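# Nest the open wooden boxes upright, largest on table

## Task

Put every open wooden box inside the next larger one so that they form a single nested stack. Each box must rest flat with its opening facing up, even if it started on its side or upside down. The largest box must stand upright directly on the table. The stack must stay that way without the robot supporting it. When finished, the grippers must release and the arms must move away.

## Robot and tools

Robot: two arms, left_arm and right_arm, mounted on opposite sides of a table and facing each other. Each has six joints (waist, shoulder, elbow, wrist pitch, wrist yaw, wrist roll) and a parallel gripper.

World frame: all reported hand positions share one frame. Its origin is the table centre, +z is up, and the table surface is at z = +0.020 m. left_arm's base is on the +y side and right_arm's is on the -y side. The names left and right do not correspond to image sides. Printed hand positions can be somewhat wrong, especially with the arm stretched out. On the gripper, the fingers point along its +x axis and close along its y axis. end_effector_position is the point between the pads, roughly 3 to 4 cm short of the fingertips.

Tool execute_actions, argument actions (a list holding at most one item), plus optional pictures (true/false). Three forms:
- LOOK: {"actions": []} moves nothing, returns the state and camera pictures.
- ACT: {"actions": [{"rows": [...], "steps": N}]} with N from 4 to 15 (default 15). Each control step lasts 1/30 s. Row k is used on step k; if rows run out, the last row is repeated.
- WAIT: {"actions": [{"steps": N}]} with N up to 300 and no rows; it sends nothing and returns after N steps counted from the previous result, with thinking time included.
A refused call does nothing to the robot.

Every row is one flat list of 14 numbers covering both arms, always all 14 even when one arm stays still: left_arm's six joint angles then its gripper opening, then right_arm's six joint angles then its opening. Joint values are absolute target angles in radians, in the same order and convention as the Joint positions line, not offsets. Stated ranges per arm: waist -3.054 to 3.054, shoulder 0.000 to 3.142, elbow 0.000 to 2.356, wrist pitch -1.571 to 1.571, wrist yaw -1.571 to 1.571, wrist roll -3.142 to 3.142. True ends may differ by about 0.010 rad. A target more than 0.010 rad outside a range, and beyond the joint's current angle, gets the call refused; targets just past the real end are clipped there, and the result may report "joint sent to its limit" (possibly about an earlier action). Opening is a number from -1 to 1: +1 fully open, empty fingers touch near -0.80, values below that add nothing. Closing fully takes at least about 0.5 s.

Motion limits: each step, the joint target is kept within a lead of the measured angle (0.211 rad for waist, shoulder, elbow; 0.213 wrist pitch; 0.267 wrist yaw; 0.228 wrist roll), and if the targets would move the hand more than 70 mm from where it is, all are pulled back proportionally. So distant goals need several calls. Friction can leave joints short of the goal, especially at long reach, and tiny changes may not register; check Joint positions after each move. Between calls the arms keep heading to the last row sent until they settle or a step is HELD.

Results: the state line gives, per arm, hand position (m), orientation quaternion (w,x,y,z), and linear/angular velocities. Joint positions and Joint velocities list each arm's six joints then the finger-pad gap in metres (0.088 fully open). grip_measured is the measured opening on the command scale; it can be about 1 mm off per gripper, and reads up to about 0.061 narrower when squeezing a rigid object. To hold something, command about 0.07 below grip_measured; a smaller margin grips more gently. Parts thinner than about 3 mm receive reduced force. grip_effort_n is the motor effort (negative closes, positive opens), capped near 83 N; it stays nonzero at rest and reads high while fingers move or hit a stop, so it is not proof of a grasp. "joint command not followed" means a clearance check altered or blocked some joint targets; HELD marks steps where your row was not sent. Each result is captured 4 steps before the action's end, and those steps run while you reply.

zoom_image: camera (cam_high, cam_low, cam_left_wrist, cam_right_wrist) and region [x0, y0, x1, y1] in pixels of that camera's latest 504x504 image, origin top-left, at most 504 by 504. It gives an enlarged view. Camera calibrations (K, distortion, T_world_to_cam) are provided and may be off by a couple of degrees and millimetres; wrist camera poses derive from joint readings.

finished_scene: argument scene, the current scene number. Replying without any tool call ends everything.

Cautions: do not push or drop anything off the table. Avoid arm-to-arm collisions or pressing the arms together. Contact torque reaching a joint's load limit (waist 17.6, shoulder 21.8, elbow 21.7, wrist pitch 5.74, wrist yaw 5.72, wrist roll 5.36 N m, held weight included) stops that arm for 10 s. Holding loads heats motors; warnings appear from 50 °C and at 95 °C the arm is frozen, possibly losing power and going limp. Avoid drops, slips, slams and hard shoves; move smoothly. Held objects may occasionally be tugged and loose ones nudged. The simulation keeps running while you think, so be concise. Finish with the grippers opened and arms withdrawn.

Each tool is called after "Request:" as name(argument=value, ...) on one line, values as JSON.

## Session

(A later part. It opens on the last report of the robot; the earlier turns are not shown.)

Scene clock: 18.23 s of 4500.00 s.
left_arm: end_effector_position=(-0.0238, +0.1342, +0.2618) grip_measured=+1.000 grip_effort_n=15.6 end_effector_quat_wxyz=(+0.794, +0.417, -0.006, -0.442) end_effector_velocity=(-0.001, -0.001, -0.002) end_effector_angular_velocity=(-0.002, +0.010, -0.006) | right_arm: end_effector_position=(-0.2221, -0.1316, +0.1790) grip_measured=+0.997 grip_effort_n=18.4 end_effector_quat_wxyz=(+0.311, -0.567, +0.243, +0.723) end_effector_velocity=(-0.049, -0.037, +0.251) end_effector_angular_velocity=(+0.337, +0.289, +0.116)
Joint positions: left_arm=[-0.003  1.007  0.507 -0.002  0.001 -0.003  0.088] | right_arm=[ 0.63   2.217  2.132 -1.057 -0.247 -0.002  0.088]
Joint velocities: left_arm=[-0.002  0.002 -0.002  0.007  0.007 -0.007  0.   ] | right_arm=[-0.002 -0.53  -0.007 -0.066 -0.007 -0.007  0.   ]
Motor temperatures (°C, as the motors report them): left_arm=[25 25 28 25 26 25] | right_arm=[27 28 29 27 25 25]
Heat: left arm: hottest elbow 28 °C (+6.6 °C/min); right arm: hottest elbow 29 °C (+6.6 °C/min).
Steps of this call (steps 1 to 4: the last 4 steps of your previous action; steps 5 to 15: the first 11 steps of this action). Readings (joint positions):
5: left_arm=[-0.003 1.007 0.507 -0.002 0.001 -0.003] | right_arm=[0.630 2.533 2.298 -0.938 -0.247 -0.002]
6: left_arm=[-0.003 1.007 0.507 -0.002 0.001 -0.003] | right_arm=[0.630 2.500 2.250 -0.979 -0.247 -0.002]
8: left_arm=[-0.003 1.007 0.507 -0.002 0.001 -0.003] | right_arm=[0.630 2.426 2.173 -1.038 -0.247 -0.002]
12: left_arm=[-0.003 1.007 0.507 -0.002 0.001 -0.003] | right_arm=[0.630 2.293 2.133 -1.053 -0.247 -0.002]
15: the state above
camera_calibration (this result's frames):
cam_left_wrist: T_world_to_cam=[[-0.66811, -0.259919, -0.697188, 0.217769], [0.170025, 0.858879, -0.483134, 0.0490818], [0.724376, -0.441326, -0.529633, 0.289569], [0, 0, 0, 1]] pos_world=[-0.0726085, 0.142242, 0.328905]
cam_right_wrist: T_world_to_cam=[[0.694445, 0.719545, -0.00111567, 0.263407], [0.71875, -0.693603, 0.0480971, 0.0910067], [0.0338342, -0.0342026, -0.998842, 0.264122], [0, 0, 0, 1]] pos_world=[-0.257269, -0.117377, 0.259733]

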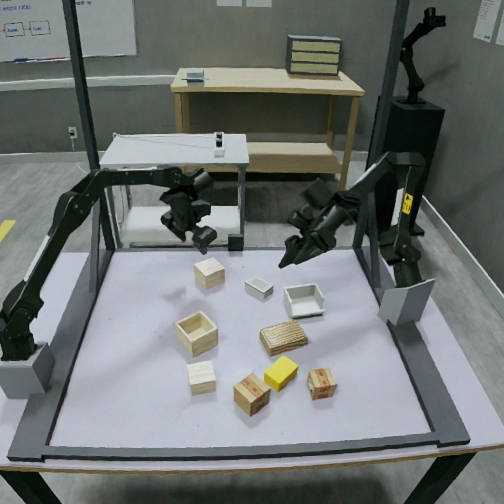

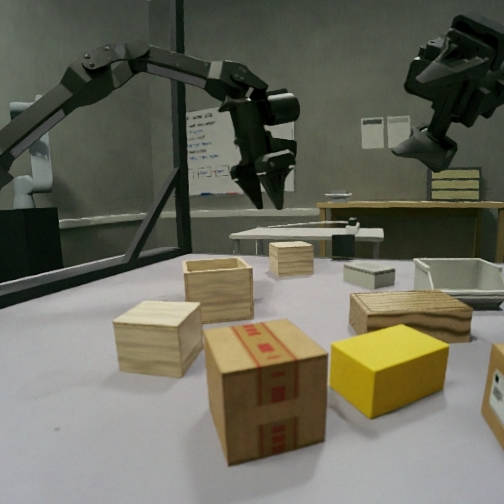

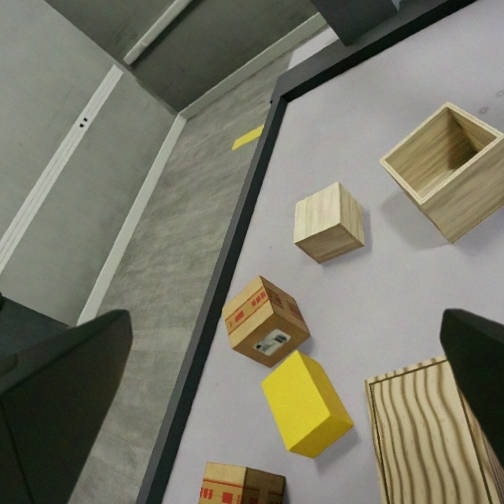

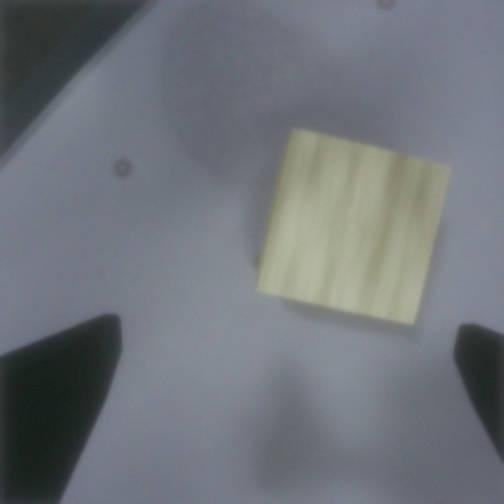

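Request:
execute_actions(actions=[{"rows":[[0,1.0,0.5,0,0,0,1, 0.73,2.2,1.3,0.5,0.1,0.21,1]],"steps":15}])

Request:
execute_actions(actions=[{"rows":[[0,1.0,0.5,0,0,0,1, 0.73,2.29,1.103,1.346,0.216,0.21,1]],"steps":15}])

Request:
execute_actions(actions=[{"steps":30}], pictures=true)

Scene clock: 19.33 s of 4500.00 s.
left_arm: end_effector_position=(-0.0238, +0.1342, +0.2618) grip_measured=+1.000 grip_effort_n=15.1 end_effector_quat_wxyz=(+0.794, +0.417, -0.006, -0.442) end_effector_velocity=(+0.002, +0.004, -0.003) end_effector_angular_velocity=(+0.001, +0.017, +0.026) | right_arm: end_effector_position=(-0.1890, -0.1374, +0.0721) grip_measured=+0.998 grip_effort_n=18.8 end_effector_quat_wxyz=(+0.443, -0.554, +0.189, +0.679) end_effector_velocity=(+0.182, -0.035, -0.280) end_effector_angular_velocity=(+0.183, -0.001, -0.120)
Joint positions: left_arm=[-0.003  1.007  0.507 -0.002  0.001 -0.003  0.088] | right_arm=[ 0.734  2.189  1.634 -0.538  0.077  0.198  0.088]
Joint velocities: left_arm=[-0.002 -0.002 -0.002 -0.022 -0.007 -0.022  0.   ] | right_arm=[-0.027 -0.002 -1.385  1.473  0.154  0.081 -0.   ]
Motor temperatures (°C, as the motors report them): left_arm=[25 25 28 25 26 25] | right_arm=[27 29 29 27 25 25]
Heat: left arm: hottest elbow 28 °C (+6.2 °C/min); right arm: hottest shoulder 29 °C (+6.2 °C/min).
Steps of this call (steps 1 to 4: the last 4 steps of your previous action; steps 5 to 22: the robot went on to your last target; steps 23 to 33: the first 11 steps of this action). Readings (joint positions):
23: left_arm=[-0.003 1.007 0.507 -0.002 0.001 -0.003] | right_arm=[0.635 2.192 2.089 -1.040 -0.216 0.030]
24: left_arm=[-0.003 1.007 0.507 -0.002 0.001 -0.003] | right_arm=[0.647 2.182 2.047 -0.977 -0.142 0.078]
26: left_arm=[-0.003 1.007 0.507 -0.002 0.001 -0.003] | right_arm=[0.680 2.178 1.965 -0.880 -0.038 0.136]
30: left_arm=[-0.003 1.007 0.507 -0.002 0.001 -0.003] | right_arm=[0.728 2.187 1.775 -0.686 0.051 0.185]
33: the state above

Scene clock: 19.83 s of 4500.00 s.
left_arm: end_effector_position=(-0.0238, +0.1342, +0.2618) grip_measured=+1.000 grip_effort_n=15.1 end_effector_quat_wxyz=(+0.794, +0.417, -0.006, -0.442) end_effector_velocity=(+0.001, +0.002, +0.001) end_effector_angular_velocity=(-0.018, +0.002, +0.022) | right_arm: end_effector_position=(-0.1752, -0.1208, +0.0542) grip_measured=+0.998 grip_effort_n=17.4 end_effector_quat_wxyz=(+0.494, -0.431, +0.131, +0.743) end_effector_velocity=(+0.004, +0.029, -0.007) end_effector_angular_velocity=(+0.518, +0.351, +0.050)
Joint positions: left_arm=[-0.003  1.007  0.507 -0.002  0.001 -0.003  0.088] | right_arm=[0.727 2.139 1.281 0.064 0.169 0.22  0.088]
Joint velocities: left_arm=[-0.002 -0.007 -0.002 -0.007 -0.022 -0.022  0.   ] | right_arm=[ 0.002  0.002 -0.496  1.106  0.154  0.007 -0.   ]
Motor temperatures (°C, as the motors report them): left_arm=[25 25 28 25 26 25] | right_arm=[27 29 29 27 25 25]
Heat: left arm: hottest elbow 28 °C (+6.1 °C/min); right arm: hottest shoulder 29 °C (+6.1 °C/min).
Steps of this call (steps 1 to 4: the last 4 steps of your previous action; steps 5 to 15: the first 11 steps of this action). Readings (joint positions):
5: left_arm=[-0.003 1.007 0.507 -0.002 0.001 -0.003] | right_arm=[0.723 2.149 1.448 -0.283 0.087 0.214]
6: left_arm=[-0.003 1.007 0.507 -0.002 0.001 -0.003] | right_arm=[0.724 2.146 1.431 -0.255 0.104 0.213]
8: left_arm=[-0.003 1.007 0.507 -0.002 0.001 -0.003] | right_arm=[0.726 2.144 1.398 -0.185 0.123 0.214]
12: left_arm=[-0.003 1.007 0.507 -0.002 0.001 -0.003] | right_arm=[0.727 2.139 1.331 -0.045 0.154 0.217]
15: the state above

Scene clock: 20.83 s of 4500.00 s.
left_arm: end_effector_position=(-0.0238, +0.1342, +0.2618) grip_measured=+1.000 grip_effort_n=15.1 end_effector_quat_wxyz=(+0.794, +0.417, -0.006, -0.442) end_effector_velocity=(+0.002, +0.003, -0.006) end_effector_angular_velocity=(+0.019, +0.018, +0.014) | right_arm: end_effector_position=(-0.2256, -0.0921, +0.1498) grip_measured=+0.998 grip_effort_n=16.5 end_effector_quat_wxyz=(+0.478, -0.007, -0.006, +0.878) end_effector_velocity=(-0.007, -0.005, +0.029) end_effector_angular_velocity=(+0.095, +0.088, +0.050)
Joint positions: left_arm=[-0.003  1.007  0.507 -0.002  0.001 -0.003  0.088] | right_arm=[0.727 2.284 1.107 1.324 0.215 0.212 0.088]
Joint velocities: left_arm=[-0.002  0.002 -0.002 -0.022  0.007 -0.007  0.   ] | right_arm=[-0.002 -0.002 -0.002  0.139 -0.022 -0.007 -0.   ]
Motor temperatures (°C, as the motors report them): left_arm=[25 25 28 26 26 25] | right_arm=[27 29 29 27 25 25]
Heat: left arm: hottest elbow 28 °C (+5.8 °C/min); right arm: hottest shoulder 29 °C (+5.8 °C/min).
Kept back: nothing.
Steps of this call (steps 1 to 4: the last 4 steps of your previous action; steps 5 to 30: the robot went on to your last target). Readings (joint positions):
1: left_arm=[-0.003 1.007 0.507 -0.002 0.001 -0.003] | right_arm=[0.727 2.140 1.265 0.103 0.173 0.220]
2: left_arm=[-0.003 1.007 0.507 -0.002 0.001 -0.003] | right_arm=[0.727 2.143 1.249 0.144 0.179 0.220]
4: left_arm=[-0.003 1.007 0.507 -0.002 0.001 -0.003] | right_arm=[0.727 2.154 1.218 0.238 0.191 0.221]
8: left_arm=[-0.003 1.007 0.507 -0.002 0.001 -0.003] | right_arm=[0.724 2.193 1.167 0.460 0.208 0.222]
30: the state above
camera_calibration (this result's frames):
cam_left_wrist: T_world_to_cam=[[-0.66811, -0.259919, -0.697188, 0.217769], [0.170025, 0.858879, -0.483134, 0.0490818], [0.724376, -0.441326, -0.529633, 0.289569], [0, 0, 0, 1]] pos_world=[-0.0726085, 0.142242, 0.328905]
cam_right_wrist: T_world_to_cam=[[0.830487, 0.553894, 0.0590935, 0.243775], [0.208724, -0.211075, -0.954925, 0.201978], [-0.516454, 0.805387, -0.290906, 0.0835091], [0, 0, 0, 1]] pos_world=[-0.201481, -0.15965, 0.202762]

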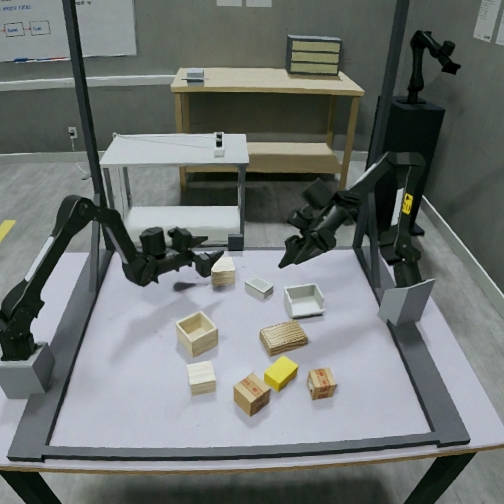

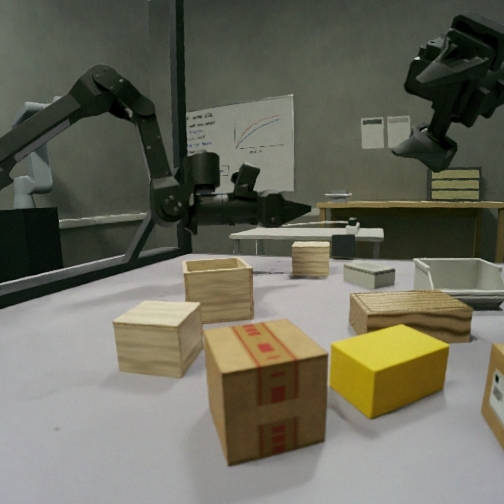

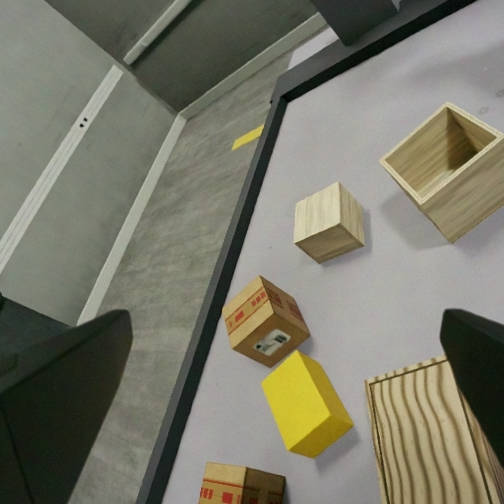

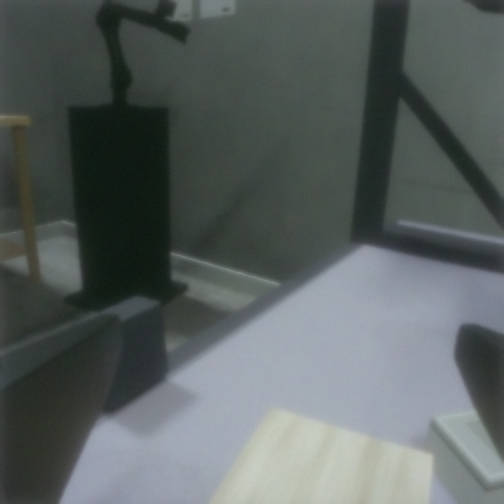

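Request:
execute_actions(actions=[{"rows":[[0,1.0,0.5,0,0,0,1, 0.797,2.33,1.412,1.0,0.661,0.30,1]],"steps":15}])

Request:
execute_actions(actions=[{"rows":[[0,1.0,0.5,0,0,0,1, 0.797,2.365,1.412,1.01,0.661,0.30,1]],"steps":15}], pictures=true)

Scene clock: 21.90 s of 4500.00 s.
left_arm: end_effector_position=(-0.0238, +0.1342, +0.2618) grip_measured=+1.000 grip_effort_n=15.1 end_effector_quat_wxyz=(+0.794, +0.417, -0.006, -0.442) end_effector_velocity=(+0.002, +0.002, +0.000) end_effector_angular_velocity=(-0.015, +0.004, +0.025) | right_arm: end_effector_position=(-0.2452, -0.0571, +0.1737) grip_measured=+0.998 grip_effort_n=17.4 end_effector_quat_wxyz=(+0.621, +0.032, +0.013, +0.783) end_effector_velocity=(+0.036, +0.021, -0.009) end_effector_angular_velocity=(-0.052, -0.080, -0.280)
Joint positions: left_arm=[-0.003  1.007  0.507 -0.002  0.001 -0.003  0.088] | right_arm=[0.795 2.314 1.395 1.025 0.628 0.294 0.088]
Joint velocities: left_arm=[-0.002 -0.002 -0.002 -0.007 -0.022 -0.022  0.   ] | right_arm=[-0.012 -0.007  0.056 -0.227  0.242  0.022 -0.   ]
Motor temperatures (°C, as the motors report them): left_arm=[25 25 28 26 26 25] | right_arm=[27 29 29 27 25 25]
Heat: left arm: hottest elbow 28 °C (+5.5 °C/min); right arm: hottest shoulder 29 °C (+5.5 °C/min).
Steps of this call (steps 1 to 21: the robot went on to your last target; steps 22 to 32: the first 11 steps of this action). Readings (joint positions):
22: left_arm=[-0.003 1.007 0.507 -0.002 0.001 -0.003] | right_arm=[0.731 2.286 1.122 1.326 0.248 0.223]
23: left_arm=[-0.003 1.007 0.507 -0.002 0.001 -0.003] | right_arm=[0.741 2.293 1.164 1.261 0.321 0.243]
25: left_arm=[-0.003 1.007 0.507 -0.002 0.001 -0.003] | right_arm=[0.764 2.310 1.258 1.162 0.439 0.267]
29: left_arm=[-0.003 1.007 0.507 -0.002 0.001 -0.003] | right_arm=[0.793 2.314 1.370 1.058 0.588 0.288]
32: the state above

Scene clock: 22.40 s of 4500.00 s.
left_arm: end_effector_position=(-0.0238, +0.1342, +0.2618) grip_measured=+1.000 grip_effort_n=15.6 end_effector_quat_wxyz=(+0.794, +0.417, -0.006, -0.442) end_effector_velocity=(+0.002, +0.003, -0.003) end_effector_angular_velocity=(+0.003, +0.004, +0.014) | right_arm: end_effector_position=(-0.2380, -0.0537, +0.1558) grip_measured=+0.998 grip_effort_n=17.0 end_effector_quat_wxyz=(+0.635, +0.016, +0.013, +0.772) end_effector_velocity=(+0.003, +0.001, -0.000) end_effector_angular_velocity=(-0.001, -0.012, -0.011)
Joint positions: left_arm=[-0.003  1.007  0.507 -0.002  0.001 -0.003  0.088] | right_arm=[0.795 2.349 1.406 1.009 0.656 0.298 0.088]
Joint velocities: left_arm=[-0.002 -0.002 -0.007 -0.007 -0.007 -0.007  0.   ] | right_arm=[-0.002 -0.002 -0.002 -0.007  0.007 -0.007 -0.   ]
Motor temperatures (°C, as the motors report them): left_arm=[25 25 28 26 26 25] | right_arm=[27 29 29 27 25 25]
Heat: left arm: hottest elbow 28 °C (+5.4 °C/min); right arm: hottest shoulder 29 °C (+5.4 °C/min).
Steps of this call (steps 1 to 4: the last 4 steps of your previous action; steps 5 to 15: the first 11 steps of this action). Readings (joint positions):
5: left_arm=[-0.003 1.007 0.507 -0.002 0.001 -0.003] | right_arm=[0.795 2.318 1.398 1.008 0.650 0.297]
6: left_arm=[-0.003 1.007 0.507 -0.002 0.001 -0.003] | right_arm=[0.795 2.321 1.402 1.009 0.652 0.297]
8: left_arm=[-0.003 1.007 0.507 -0.002 0.001 -0.003] | right_arm=[0.795 2.331 1.406 1.009 0.653 0.298]
12: left_arm=[-0.003 1.007 0.507 -0.002 0.001 -0.003] | right_arm=[0.795 2.347 1.406 1.009 0.655 0.298]
15: the state above
camera_calibration (this result's frames):
cam_left_wrist: T_world_to_cam=[[-0.66811, -0.259919, -0.697188, 0.217769], [0.170025, 0.858879, -0.483134, 0.0490818], [0.724376, -0.441326, -0.529633, 0.289569], [0, 0, 0, 1]] pos_world=[-0.0726085, 0.142242, 0.328905]
cam_right_wrist: T_world_to_cam=[[0.978604, 0.205747, 0.00161503, 0.257986], [0.058404, -0.270247, -0.961018, 0.1804], [-0.19729, 0.94055, -0.276481, 0.12893], [0, 0, 0, 1]] pos_world=[-0.237565, -0.125592, 0.208598]

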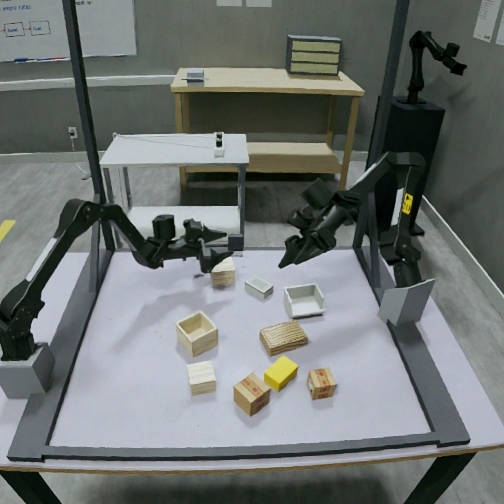

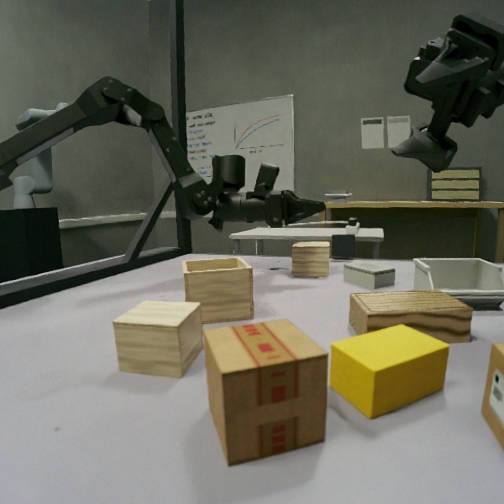

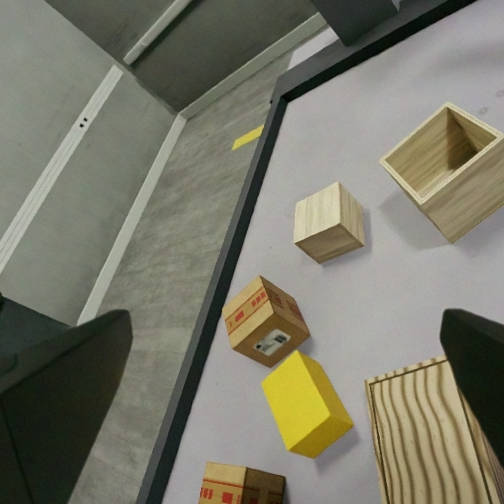

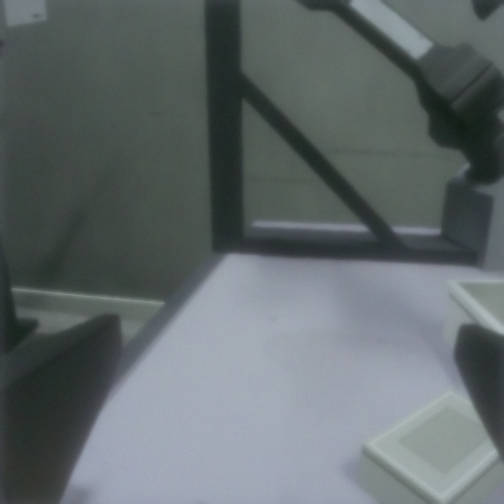

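Request:
execute_actions(actions=[{"rows":[[0,1.0,0.5,0,0,0,1, 0.81,2.46,1.46,1.06,0.675,0.30,1],[0,1.0,0.5,0,0,0,1, 0.81,2.46,1.46,1.06,0.675,0.30,1],[0,1.0,0.5,0,0,0,1, 0.81,2.46,1.46,1.06,0.675,0.30,1],[0,1.0,0.5,0,0,0,1, 0.81,2.46,1.46,1.06,0.675,0.30,1],[0,1.0,0.5,0,0,0,1, 0.823,2.555,1.507,1.108,0.688,0.30,1]],"steps":15}], pictures=true)

Scene clock: 23.00 s of 4500.00 s.
left_arm: end_effector_position=(-0.0238, +0.1342, +0.2618) grip_measured=+1.000 grip_effort_n=15.1 end_effector_quat_wxyz=(+0.794, +0.417, -0.006, -0.442) end_effector_velocity=(-0.000, +0.002, -0.003) end_effector_angular_velocity=(+0.009, +0.007, +0.013) | right_arm: end_effector_position=(-0.2371, -0.0529, +0.0940) grip_measured=+0.998 grip_effort_n=17.0 end_effector_quat_wxyz=(+0.637, +0.006, +0.013, +0.771) end_effector_velocity=(+0.021, -0.019, -0.121) end_effector_angular_velocity=(-0.120, -0.122, +0.013)
Joint positions: left_arm=[-0.003  1.007  0.507 -0.002  0.001 -0.003  0.088] | right_arm=[0.82  2.53  1.483 1.092 0.68  0.298 0.088]
Joint velocities: left_arm=[-0.007 -0.002  0.002 -0.022 -0.007 -0.007  0.   ] | right_arm=[ 0.042  0.232 -0.002  0.066 -0.007  0.007 -0.   ]
Motor temperatures (°C, as the motors report them): left_arm=[25 25 28 26 26 25] | right_arm=[27 29 29 27 25 25]
Heat: left arm: hottest elbow 28 °C (+5.2 °C/min); right arm: hottest shoulder 29 °C (+5.2 °C/min).
Steps of this call (steps 1 to 4: the last 4 steps of your previous action; steps 5 to 7: the robot went on to your last target; steps 8 to 18: the first 11 steps of this action). Readings (joint positions):
8: left_arm=[-0.003 1.007 0.507 -0.002 0.001 -0.003] | right_arm=[0.796 2.358 1.410 1.017 0.659 0.298]
9: left_arm=[-0.003 1.007 0.507 -0.002 0.001 -0.003] | right_arm=[0.797 2.373 1.425 1.034 0.663 0.298]
11: left_arm=[-0.003 1.007 0.507 -0.002 0.001 -0.003] | right_arm=[0.800 2.402 1.444 1.043 0.664 0.298]
15: left_arm=[-0.003 1.007 0.507 -0.002 0.001 -0.003] | right_arm=[0.812 2.492 1.482 1.083 0.676 0.298]
18: the state above
camera_calibration (this result's frames):
cam_left_wrist: T_world_to_cam=[[-0.66811, -0.259919, -0.697188, 0.217769], [0.170025, 0.858879, -0.483134, 0.0490818], [0.724376, -0.441326, -0.529633, 0.289569], [0, 0, 0, 1]] pos_world=[-0.0726085, 0.142242, 0.328905]
cam_right_wrist: T_world_to_cam=[[0.979389, 0.201612, 0.0122412, 0.256067], [0.0703028, -0.283446, -0.956408, 0.122887], [-0.189354, 0.937556, -0.291778, 0.114395], [0, 0, 0, 1]] pos_world=[-0.237767, -0.124046, 0.147773]

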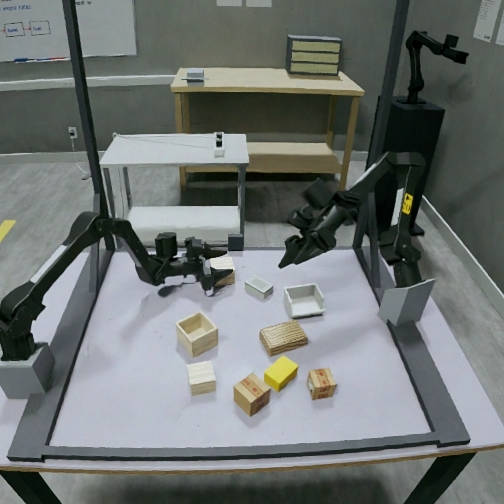

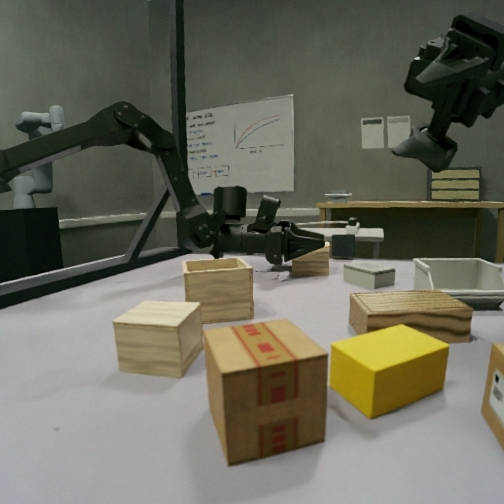

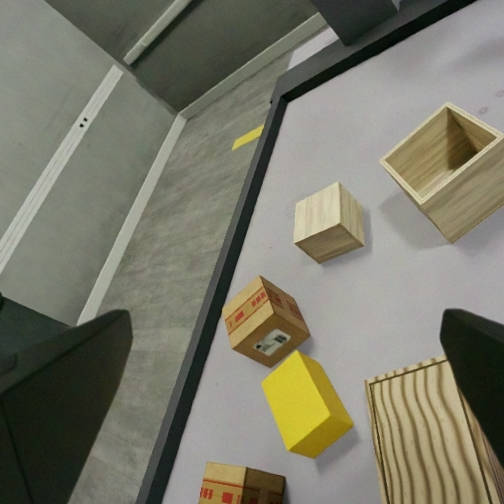

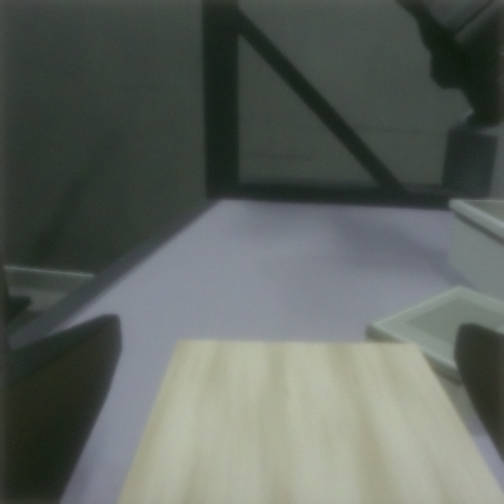

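Request:
execute_actions(actions=[{"rows":[[0,1.0,0.5,0,0,0,1, 0.83,2.61,1.535,1.135,0.695,0.30,1],[0,1.0,0.5,0,0,0,1, 0.83,2.61,1.535,1.135,0.695,0.30,1],[0,1.0,0.5,0,0,0,1, 0.83,2.61,1.535,1.135,0.695,0.30,1],[0,1.0,0.5,0,0,0,1, 0.836,2.665,1.555,1.157,0.701,0.30,1]],"steps":15}])

Request:
execute_actions(actions=[{"steps":10}], pictures=true)

Scene clock: 23.50 s of 4500.00 s.
left_arm: end_effector_position=(-0.0238, +0.1342, +0.2618) grip_measured=+1.000 grip_effort_n=15.1 end_effector_quat_wxyz=(+0.794, +0.417, -0.006, -0.442) end_effector_velocity=(-0.000, -0.000, +0.001) end_effector_angular_velocity=(-0.002, -0.011, -0.005) | right_arm: end_effector_position=(-0.2409, -0.0486, +0.0803) grip_measured=+0.998 grip_effort_n=17.0 end_effector_quat_wxyz=(+0.636, +0.034, +0.013, +0.771) end_effector_velocity=(-0.011, +0.007, +0.016) end_effector_angular_velocity=(+0.059, +0.081, +0.010)
Joint positions: left_arm=[-0.003  1.007  0.507 -0.002  0.001 -0.003  0.088] | right_arm=[0.826 2.619 1.559 1.16  0.696 0.299 0.088]
Joint velocities: left_arm=[-0.002 -0.002 -0.002  0.007 -0.007  0.007  0.   ] | right_arm=[-0.002  0.027  0.071  0.051  0.007  0.007 -0.   ]
Motor temperatures (°C, as the motors report them): left_arm=[25 25 28 26 26 25] | right_arm=[27 29 29 27 25 25]
Heat: left arm: hottest elbow 28 °C (+5.1 °C/min); right arm: hottest shoulder 29 °C (+5.1 °C/min).
Steps of this call (steps 1 to 4: the last 4 steps of your previous action; steps 5 to 15: the first 11 steps of this action). Readings (joint positions):
5: left_arm=[-0.003 1.007 0.507 -0.002 0.001 -0.003] | right_arm=[0.822 2.545 1.496 1.109 0.684 0.298]
6: left_arm=[-0.003 1.007 0.507 -0.002 0.001 -0.003] | right_arm=[0.822 2.552 1.507 1.120 0.686 0.298]
8: left_arm=[-0.003 1.007 0.507 -0.002 0.001 -0.003] | right_arm=[0.823 2.570 1.525 1.129 0.688 0.298]
12: left_arm=[-0.003 1.007 0.507 -0.002 0.001 -0.003] | right_arm=[0.825 2.610 1.550 1.156 0.695 0.299]
15: the state above

Scene clock: 23.83 s of 4500.00 s.
left_arm: end_effector_position=(-0.0238, +0.1342, +0.2618) grip_measured=+1.000 grip_effort_n=15.1 end_effector_quat_wxyz=(+0.794, +0.417, -0.006, -0.442) end_effector_velocity=(+0.003, +0.005, -0.005) end_effector_angular_velocity=(+0.013, +0.008, +0.024) | right_arm: end_effector_position=(-0.2409, -0.0483, +0.0798) grip_measured=+0.998 grip_effort_n=17.4 end_effector_quat_wxyz=(+0.636, +0.035, +0.013, +0.771) end_effector_velocity=(-0.000, +0.000, +0.002) end_effector_angular_velocity=(+0.008, -0.017, +0.005)
Joint positions: left_arm=[-0.003  1.007  0.507 -0.002  0.001 -0.003  0.088] | right_arm=[0.826 2.623 1.563 1.162 0.697 0.299 0.088]
Joint velocities: left_arm=[-0.002 -0.002 -0.007 -0.022 -0.007 -0.007  0.   ] | right_arm=[-0.002 -0.002 -0.002  0.007 -0.007 -0.022 -0.   ]
Motor temperatures (°C, as the motors report them): left_arm=[25 25 28 26 26 25] | right_arm=[27 29 29 27 25 25]
Heat: left arm: hottest elbow 28 °C (+5.0 °C/min); right arm: hottest shoulder 29 °C (+5.0 °C/min).
Kept back: nothing.
Steps of this call (steps 1 to 4: the last 4 steps of your previous action; steps 5 to 10: the robot went on to your last target). Readings (joint positions):
1: left_arm=[-0.003 1.007 0.507 -0.002 0.001 -0.003] | right_arm=[0.826 2.620 1.560 1.160 0.696 0.299]
2: left_arm=[-0.003 1.007 0.507 -0.002 0.001 -0.003] | right_arm=[0.826 2.621 1.561 1.161 0.697 0.299]
4: left_arm=[-0.003 1.007 0.507 -0.002 0.001 -0.003] | right_arm=[0.826 2.622 1.562 1.162 0.697 0.299]
8: left_arm=[-0.003 1.007 0.507 -0.002 0.001 -0.003] | right_arm=[0.826 2.623 1.563 1.162 0.697 0.299]
10: the state above
camera_calibration (this result's frames):
cam_left_wrist: T_world_to_cam=[[-0.66811, -0.259919, -0.697188, 0.217769], [0.170025, 0.858879, -0.483134, 0.0490818], [0.724376, -0.441326, -0.529633, 0.289569], [0, 0, 0, 1]] pos_world=[-0.0726085, 0.142242, 0.328905]
cam_right_wrist: T_world_to_cam=[[0.978992, 0.202482, -0.0239823, 0.261845], [0.0274796, -0.247571, -0.96848, 0.103244], [-0.202037, 0.947475, -0.247934, 0.0991184], [0, 0, 0, 1]] pos_world=[-0.239156, -0.121371, 0.130844]

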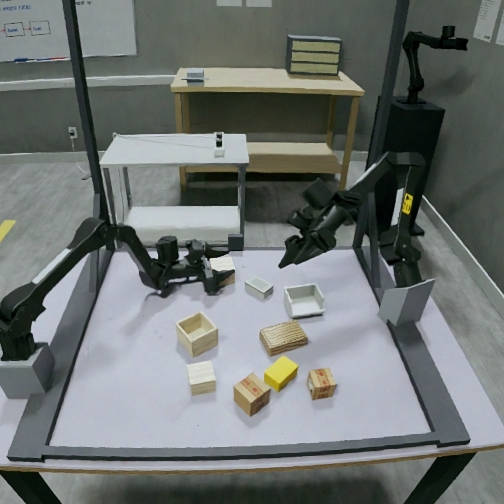

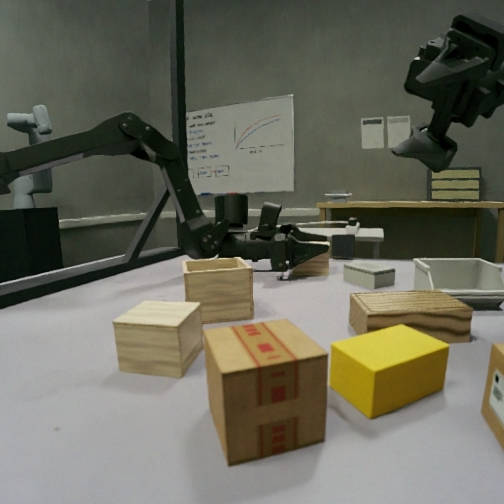

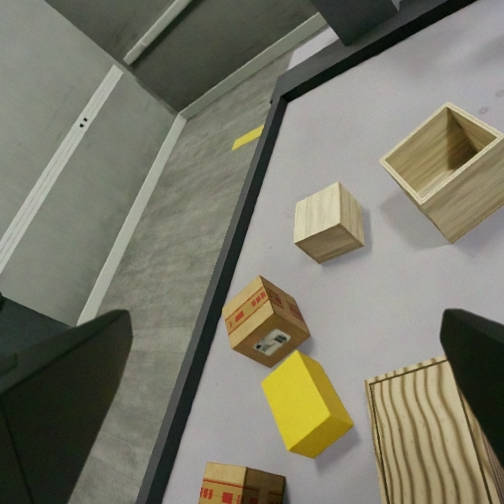

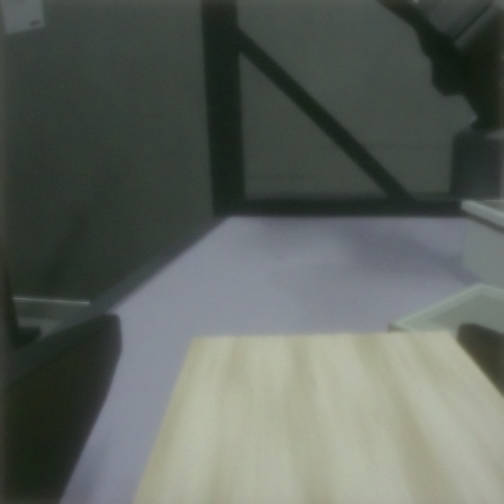

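Request:
execute_actions(actions=[{"rows":[[0,1.0,0.5,0,0,0,1, 0.826,2.53,1.48,1.1,0.69,0.30,1],[0,1.0,0.5,0,0,0,1, 0.826,2.53,1.48,1.1,0.69,0.30,1],[0,1.0,0.5,0,0,0,1, 0.826,2.53,1.48,1.1,0.69,0.30,1],[0,1.0,0.5,0,0,0,1, 0.826,2.53,1.48,1.1,0.69,0.30,1],[0,1.0,0.5,0,0,0,1, 0.847,2.487,1.388,1.16,0.711,0.30,1]],"steps":15}])

Request:
execute_actions(actions=[{"rows":[[0,1.0,0.5,0,0,0,1, 0.855,2.55,1.43,1.185,0.72,0.30,1],[0,1.0,0.5,0,0,0,1, 0.855,2.55,1.43,1.185,0.72,0.30,1],[0,1.0,0.5,0,0,0,1, 0.855,2.55,1.43,1.185,0.72,0.30,1],[0,1.0,0.5,0,0,0,1, 0.855,2.55,1.43,1.185,0.72,0.30,1],[0,1.0,0.5,0,0,0,1, 0.863,2.625,1.467,1.212,0.729,0.30,1]],"steps":15}])

Request:
execute_actions(actions=[{"steps":10}], pictures=true)

Scene clock: 24.77 s of 4500.00 s.
left_arm: end_effector_position=(-0.0238, +0.1342, +0.2618) grip_measured=+1.000 grip_effort_n=15.1 end_effector_quat_wxyz=(+0.794, +0.417, -0.006, -0.442) end_effector_velocity=(+0.001, +0.004, -0.002) end_effector_angular_velocity=(+0.015, -0.005, +0.012) | right_arm: end_effector_position=(-0.2347, -0.0687, +0.0953) grip_measured=+0.998 grip_effort_n=17.0 end_effector_quat_wxyz=(+0.636, +0.015, +0.014, +0.771) end_effector_velocity=(-0.022, -0.032, +0.045) end_effector_angular_velocity=(+0.033, +0.033, +0.056)
Joint positions: left_arm=[-0.003  1.007  0.507 -0.002  0.001 -0.003  0.088] | right_arm=[0.842 2.506 1.415 1.154 0.703 0.299 0.088]
Joint velocities: left_arm=[-0.002 -0.007 -0.002 -0.022 -0.007  0.007  0.   ] | right_arm=[ 0.051 -0.149 -0.115  0.037  0.007 -0.022 -0.   ]
Motor temperatures (°C, as the motors report them): left_arm=[25 25 28 26 26 25] | right_arm=[27 30 29 27 25 25]
Heat: left arm: hottest elbow 28 °C (+4.8 °C/min); right arm: hottest shoulder 30 °C (+7.3 °C/min).
Steps of this call (steps 1 to 15: the robot went on to your last target; steps 16 to 17: nothing new was sent; steps 18 to 28: the first 11 steps of this action). Readings (joint positions):
18: left_arm=[-0.003 1.007 0.507 -0.002 0.001 -0.003] | right_arm=[0.826 2.614 1.558 1.157 0.697 0.299]
19: left_arm=[-0.003 1.007 0.507 -0.002 0.001 -0.003] | right_arm=[0.826 2.601 1.542 1.137 0.697 0.299]
21: left_arm=[-0.003 1.007 0.507 -0.002 0.001 -0.003] | right_arm=[0.826 2.583 1.515 1.121 0.697 0.299]
25: left_arm=[-0.003 1.007 0.507 -0.002 0.001 -0.003] | right_arm=[0.834 2.529 1.435 1.144 0.702 0.299]
28: the state above

Scene clock: 25.27 s of 4500.00 s.
left_arm: end_effector_position=(-0.0238, +0.1342, +0.2618) grip_measured=+1.000 grip_effort_n=15.1 end_effector_quat_wxyz=(+0.794, +0.417, -0.006, -0.442) end_effector_velocity=(+0.001, +0.002, -0.001) end_effector_angular_velocity=(-0.001, +0.003, +0.010) | right_arm: end_effector_position=(-0.2372, -0.0690, +0.0797) grip_measured=+0.998 grip_effort_n=17.9 end_effector_quat_wxyz=(+0.636, +0.032, +0.015, +0.771) end_effector_velocity=(+0.002, -0.011, -0.075) end_effector_angular_velocity=(-0.079, -0.080, +0.021)
Joint positions: left_arm=[-0.003  1.007  0.507 -0.002  0.001 -0.003  0.088] | right_arm=[0.854 2.58  1.464 1.211 0.723 0.299 0.088]
Joint velocities: left_arm=[-0.002 -0.002 -0.002 -0.007 -0.007 -0.007  0.   ] | right_arm=[ 0.037  0.159  0.056 -0.007 -0.007  0.007 -0.   ]
Motor temperatures (°C, as the motors report them): left_arm=[25 25 28 26 26 25] | right_arm=[27 30 29 27 25 25]
Heat: left arm: hottest elbow 28 °C (+4.7 °C/min); right arm: hottest shoulder 30 °C (+7.1 °C/min).
Steps of this call (steps 1 to 4: the last 4 steps of your previous action; steps 5 to 15: the first 11 steps of this action). Readings (joint positions):
5: left_arm=[-0.003 1.007 0.507 -0.002 0.001 -0.003] | right_arm=[0.845 2.499 1.404 1.160 0.707 0.299]
6: left_arm=[-0.003 1.007 0.507 -0.002 0.001 -0.003] | right_arm=[0.846 2.503 1.407 1.168 0.710 0.299]
8: left_arm=[-0.003 1.007 0.507 -0.002 0.001 -0.003] | right_arm=[0.847 2.514 1.413 1.174 0.712 0.299]
12: left_arm=[-0.003 1.007 0.507 -0.002 0.001 -0.003] | right_arm=[0.855 2.571 1.449 1.199 0.719 0.299]
15: the state above

Scene clock: 25.60 s of 4500.00 s.
left_arm: end_effector_position=(-0.0238, +0.1342, +0.2618) grip_measured=+1.000 grip_effort_n=15.6 end_effector_quat_wxyz=(+0.794, +0.417, -0.006, -0.442) end_effector_velocity=(+0.003, +0.004, -0.004) end_effector_angular_velocity=(+0.004, +0.018, +0.029) | right_arm: end_effector_position=(-0.2374, -0.0684, +0.0792) grip_measured=+0.998 grip_effort_n=17.0 end_effector_quat_wxyz=(+0.636, +0.035, +0.015, +0.770) end_effector_velocity=(+0.001, -0.000, +0.001) end_effector_angular_velocity=(+0.002, -0.006, +0.005)
Joint positions: left_arm=[-0.003  1.007  0.507 -0.002  0.001 -0.003  0.088] | right_arm=[0.854 2.586 1.471 1.216 0.725 0.299 0.088]
Joint velocities: left_arm=[-0.002  0.002 -0.002 -0.022 -0.007 -0.022  0.   ] | right_arm=[-0.002 -0.002 -0.007  0.007 -0.007 -0.007 -0.   ]
Motor temperatures (°C, as the motors report them): left_arm=[25 25 28 26 26 25] | right_arm=[27 30 29 27 26 25]
Heat: left arm: hottest elbow 28 °C (+4.7 °C/min); right arm: hottest shoulder 30 °C (+7.0 °C/min).
Kept back: nothing.
Steps of this call (steps 1 to 4: the last 4 steps of your previous action; steps 5 to 10: the robot went on to your last target). Readings (joint positions):
1: left_arm=[-0.003 1.007 0.507 -0.002 0.001 -0.003] | right_arm=[0.854 2.582 1.466 1.213 0.724 0.299]
2: left_arm=[-0.003 1.007 0.507 -0.002 0.001 -0.003] | right_arm=[0.854 2.583 1.468 1.214 0.724 0.299]
4: left_arm=[-0.003 1.007 0.507 -0.002 0.001 -0.003] | right_arm=[0.854 2.585 1.470 1.215 0.725 0.299]
8: left_arm=[-0.003 1.007 0.507 -0.002 0.001 -0.003] | right_arm=[0.854 2.586 1.471 1.216 0.725 0.299]
10: the state above
camera_calibration (this result's frames):
cam_left_wrist: T_world_to_cam=[[-0.66811, -0.259919, -0.697188, 0.217769], [0.170025, 0.858879, -0.483134, 0.0490818], [0.724376, -0.441326, -0.529633, 0.289569], [0, 0, 0, 1]] pos_world=[-0.0726085, 0.142242, 0.328905]
cam_right_wrist: T_world_to_cam=[[0.979041, 0.202068, -0.0254572, 0.262581], [0.0265221, -0.250425, -0.967773, 0.0970797], [-0.201931, 0.946813, -0.250536, 0.118977], [0, 0, 0, 1]] pos_world=[-0.235627, -0.141397, 0.130444]

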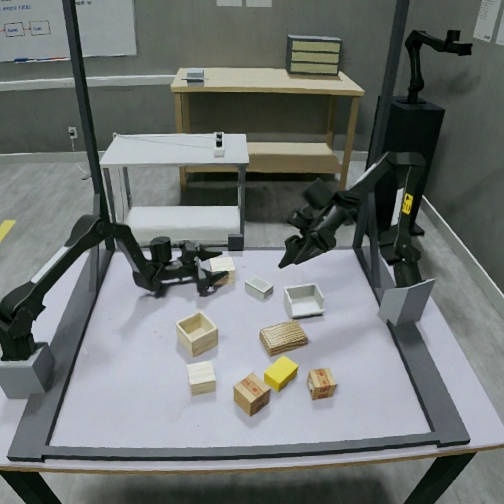

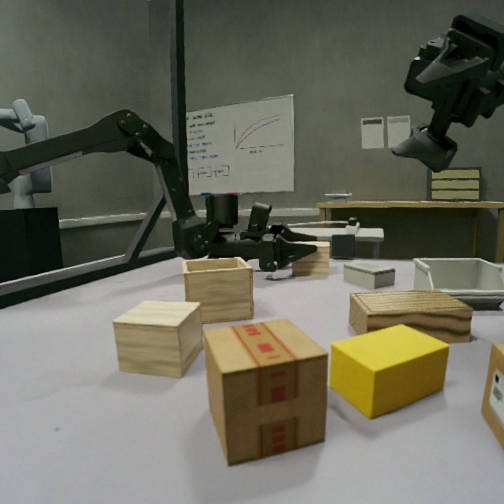

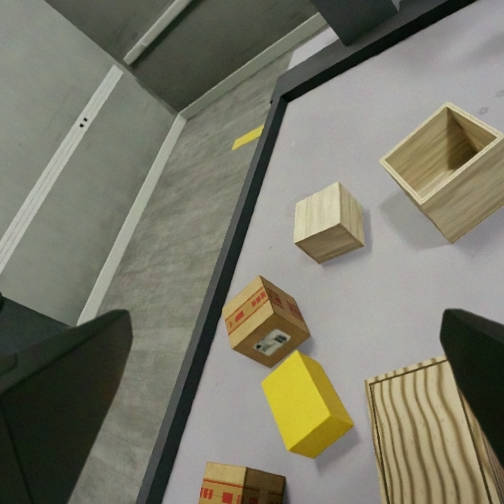

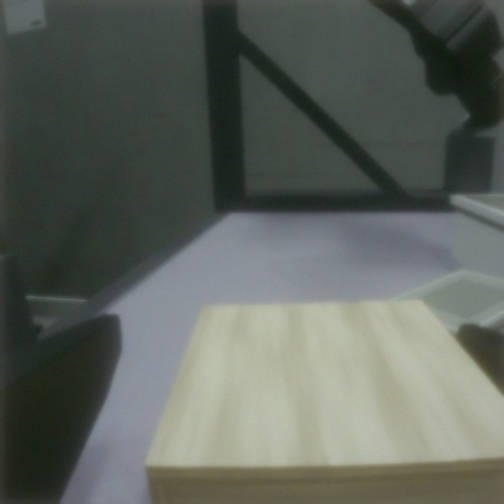

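Request:
execute_actions(actions=[{"rows":[[0,1.0,0.5,0,0,0,1, 0.854,2.53,1.43,1.185,0.72,0.30,1],[0,1.0,0.5,0,0,0,1, 0.854,2.53,1.43,1.185,0.72,0.30,1],[0,1.0,0.5,0,0,0,1, 0.854,2.53,1.43,1.185,0.72,0.30,1],[0,1.0,0.5,0,0,0,1, 0.854,2.53,1.43,1.185,0.72,0.30,1],[0,1.0,0.5,0,0,0,1, 0.835,2.53,1.43,1.185,0.70,0.30,1],[0,1.0,0.5,0,0,0,1, 0.835,2.53,1.43,1.185,0.70,0.30,1],[0,1.0,0.5,0,0,0,1, 0.835,2.53,1.43,1.185,0.70,0.30,1],[0,1.0,0.5,0,0,0,1, 0.835,2.53,1.43,1.185,0.70,0.30,1],[0,1.0,0.5,0,0,0,1, 0.835,2.53,1.43,1.185,0.70,0.30,1],[0,1.0,0.5,0,0,0,1, 0.838,2.58,1.445,1.2,0.705,0.30,1],[0,1.0,0.5,0,0,0,1, 0.838,2.58,1.445,1.2,0.705,0.30,1],[0,1.0,0.5,0,0,0,1, 0.841,2.62,1.455,1.212,0.709,0.30,1]],"steps":15}])

Request:
execute_actions(actions=[{"steps":12}], pictures=true)

Scene clock: 26.43 s of 4500.00 s.
left_arm: end_effector_position=(-0.0238, +0.1342, +0.2618) grip_measured=+1.000 grip_effort_n=15.6 end_effector_quat_wxyz=(+0.794, +0.417, -0.006, -0.442) end_effector_velocity=(-0.000, +0.000, +0.001) end_effector_angular_velocity=(+0.005, -0.009, +0.002) | right_arm: end_effector_position=(-0.2330, -0.0652, +0.0888) grip_measured=+0.998 grip_effort_n=17.0 end_effector_quat_wxyz=(+0.637, +0.028, +0.014, +0.770) end_effector_velocity=(+0.015, +0.018, +0.024) end_effector_angular_velocity=(+0.069, +0.066, -0.009)
Joint positions: left_arm=[-0.003  1.007  0.507 -0.002  0.001 -0.003  0.088] | right_arm=[0.839 2.548 1.443 1.194 0.71  0.299 0.088]
Joint velocities: left_arm=[-0.002 -0.002  0.002 -0.007 -0.007  0.007  0.   ] | right_arm=[-0.051 -0.002 -0.002  0.095 -0.022 -0.007 -0.   ]
Motor temperatures (°C, as the motors report them): left_arm=[25 25 28 26 26 25] | right_arm=[27 30 29 27 26 25]
Heat: left arm: hottest elbow 28 °C (+4.5 °C/min); right arm: hottest shoulder 30 °C (+6.8 °C/min).
Steps of this call (steps 1 to 14: the robot went on to your last target; steps 15 to 25: the first 11 steps of this action). Readings (joint positions):
15: left_arm=[-0.003 1.007 0.507 -0.002 0.001 -0.003] | right_arm=[0.854 2.582 1.470 1.215 0.725 0.299]
16: left_arm=[-0.003 1.007 0.507 -0.002 0.001 -0.003] | right_arm=[0.854 2.576 1.464 1.205 0.725 0.299]
18: left_arm=[-0.003 1.007 0.507 -0.002 0.001 -0.003] | right_arm=[0.854 2.567 1.452 1.196 0.725 0.299]
22: left_arm=[-0.003 1.007 0.507 -0.002 0.001 -0.003] | right_arm=[0.847 2.553 1.443 1.190 0.713 0.299]
25: the state above

Scene clock: 26.83 s of 4500.00 s.
left_arm: end_effector_position=(-0.0238, +0.1342, +0.2618) grip_measured=+1.000 grip_effort_n=15.1 end_effector_quat_wxyz=(+0.794, +0.417, -0.006, -0.442) end_effector_velocity=(+0.002, +0.004, -0.003) end_effector_angular_velocity=(+0.019, -0.004, +0.015) | right_arm: end_effector_position=(-0.2295, -0.0631, +0.0787) grip_measured=+0.998 grip_effort_n=17.9 end_effector_quat_wxyz=(+0.638, +0.030, +0.013, +0.769) end_effector_velocity=(-0.001, +0.001, +0.005) end_effector_angular_velocity=(+0.010, -0.013, +0.007)
Joint positions: left_arm=[-0.003  1.007  0.507 -0.002  0.001 -0.003  0.088] | right_arm=[0.836 2.584 1.459 1.216 0.71  0.299 0.088]
Joint velocities: left_arm=[-0.002 -0.002 -0.002 -0.022 -0.007  0.007  0.   ] | right_arm=[-0.002 -0.007 -0.002  0.007 -0.007 -0.022 -0.   ]
Motor temperatures (°C, as the motors report them): left_arm=[25 25 28 26 26 25] | right_arm=[27 30 29 27 25 25]
Heat: left arm: hottest elbow 28 °C (+4.5 °C/min); right arm: hottest shoulder 30 °C (+6.7 °C/min).
Kept back: nothing.
Steps of this call (steps 1 to 4: the last 4 steps of your previous action; steps 5 to 12: the robot went on to your last target). Readings (joint positions):
1: left_arm=[-0.003 1.007 0.507 -0.002 0.001 -0.003] | right_arm=[0.838 2.551 1.443 1.197 0.710 0.299]
2: left_arm=[-0.003 1.007 0.507 -0.002 0.001 -0.003] | right_arm=[0.837 2.559 1.446 1.203 0.710 0.299]
4: left_arm=[-0.003 1.007 0.507 -0.002 0.001 -0.003] | right_arm=[0.838 2.575 1.448 1.205 0.711 0.299]
8: left_arm=[-0.003 1.007 0.507 -0.002 0.001 -0.003] | right_arm=[0.836 2.582 1.456 1.215 0.711 0.299]
12: the state above
camera_calibration (this result's frames):
cam_left_wrist: T_world_to_cam=[[-0.66811, -0.259919, -0.697188, 0.217769], [0.170025, 0.858879, -0.483134, 0.0490818], [0.724376, -0.441326, -0.529633, 0.289569], [0, 0, 0, 1]] pos_world=[-0.0726085, 0.142242, 0.328905]
cam_right_wrist: T_world_to_cam=[[0.980168, 0.197384, -0.0176209, 0.253063], [0.0338989, -0.254612, -0.966449, 0.0990892], [-0.195248, 0.946685, -0.256253, 0.117396], [0, 0, 0, 1]] pos_world=[-0.228482, -0.135858, 0.130307]

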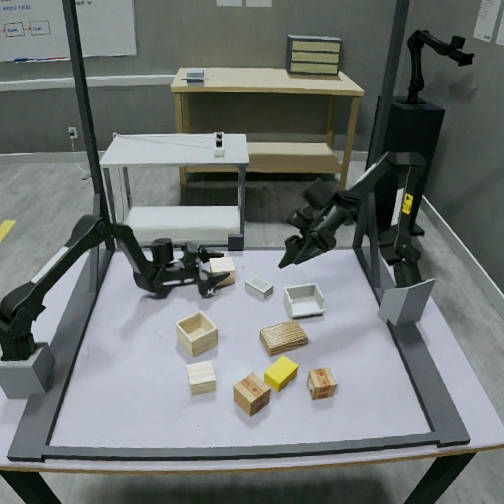

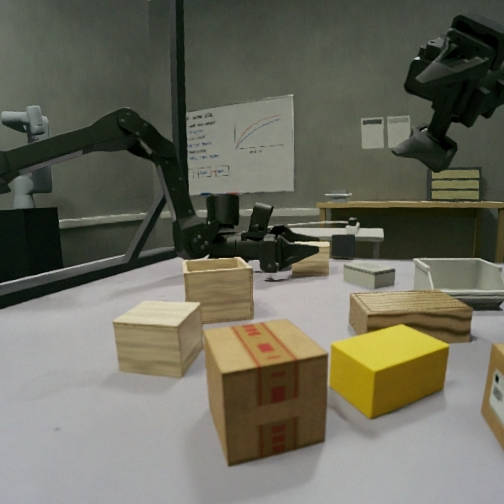

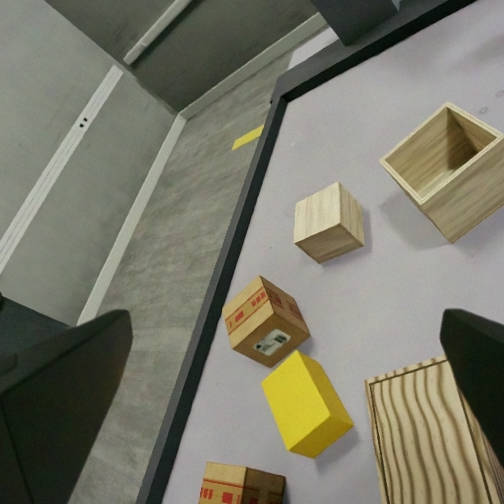

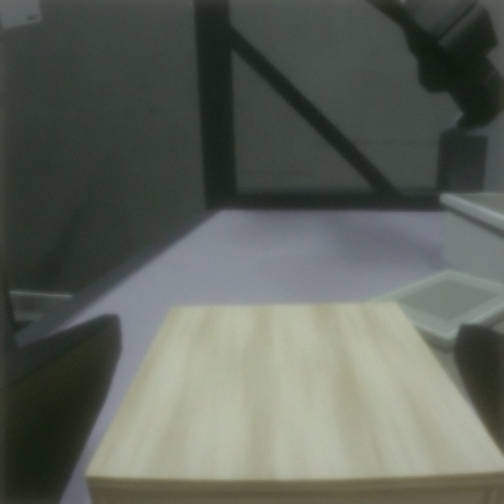

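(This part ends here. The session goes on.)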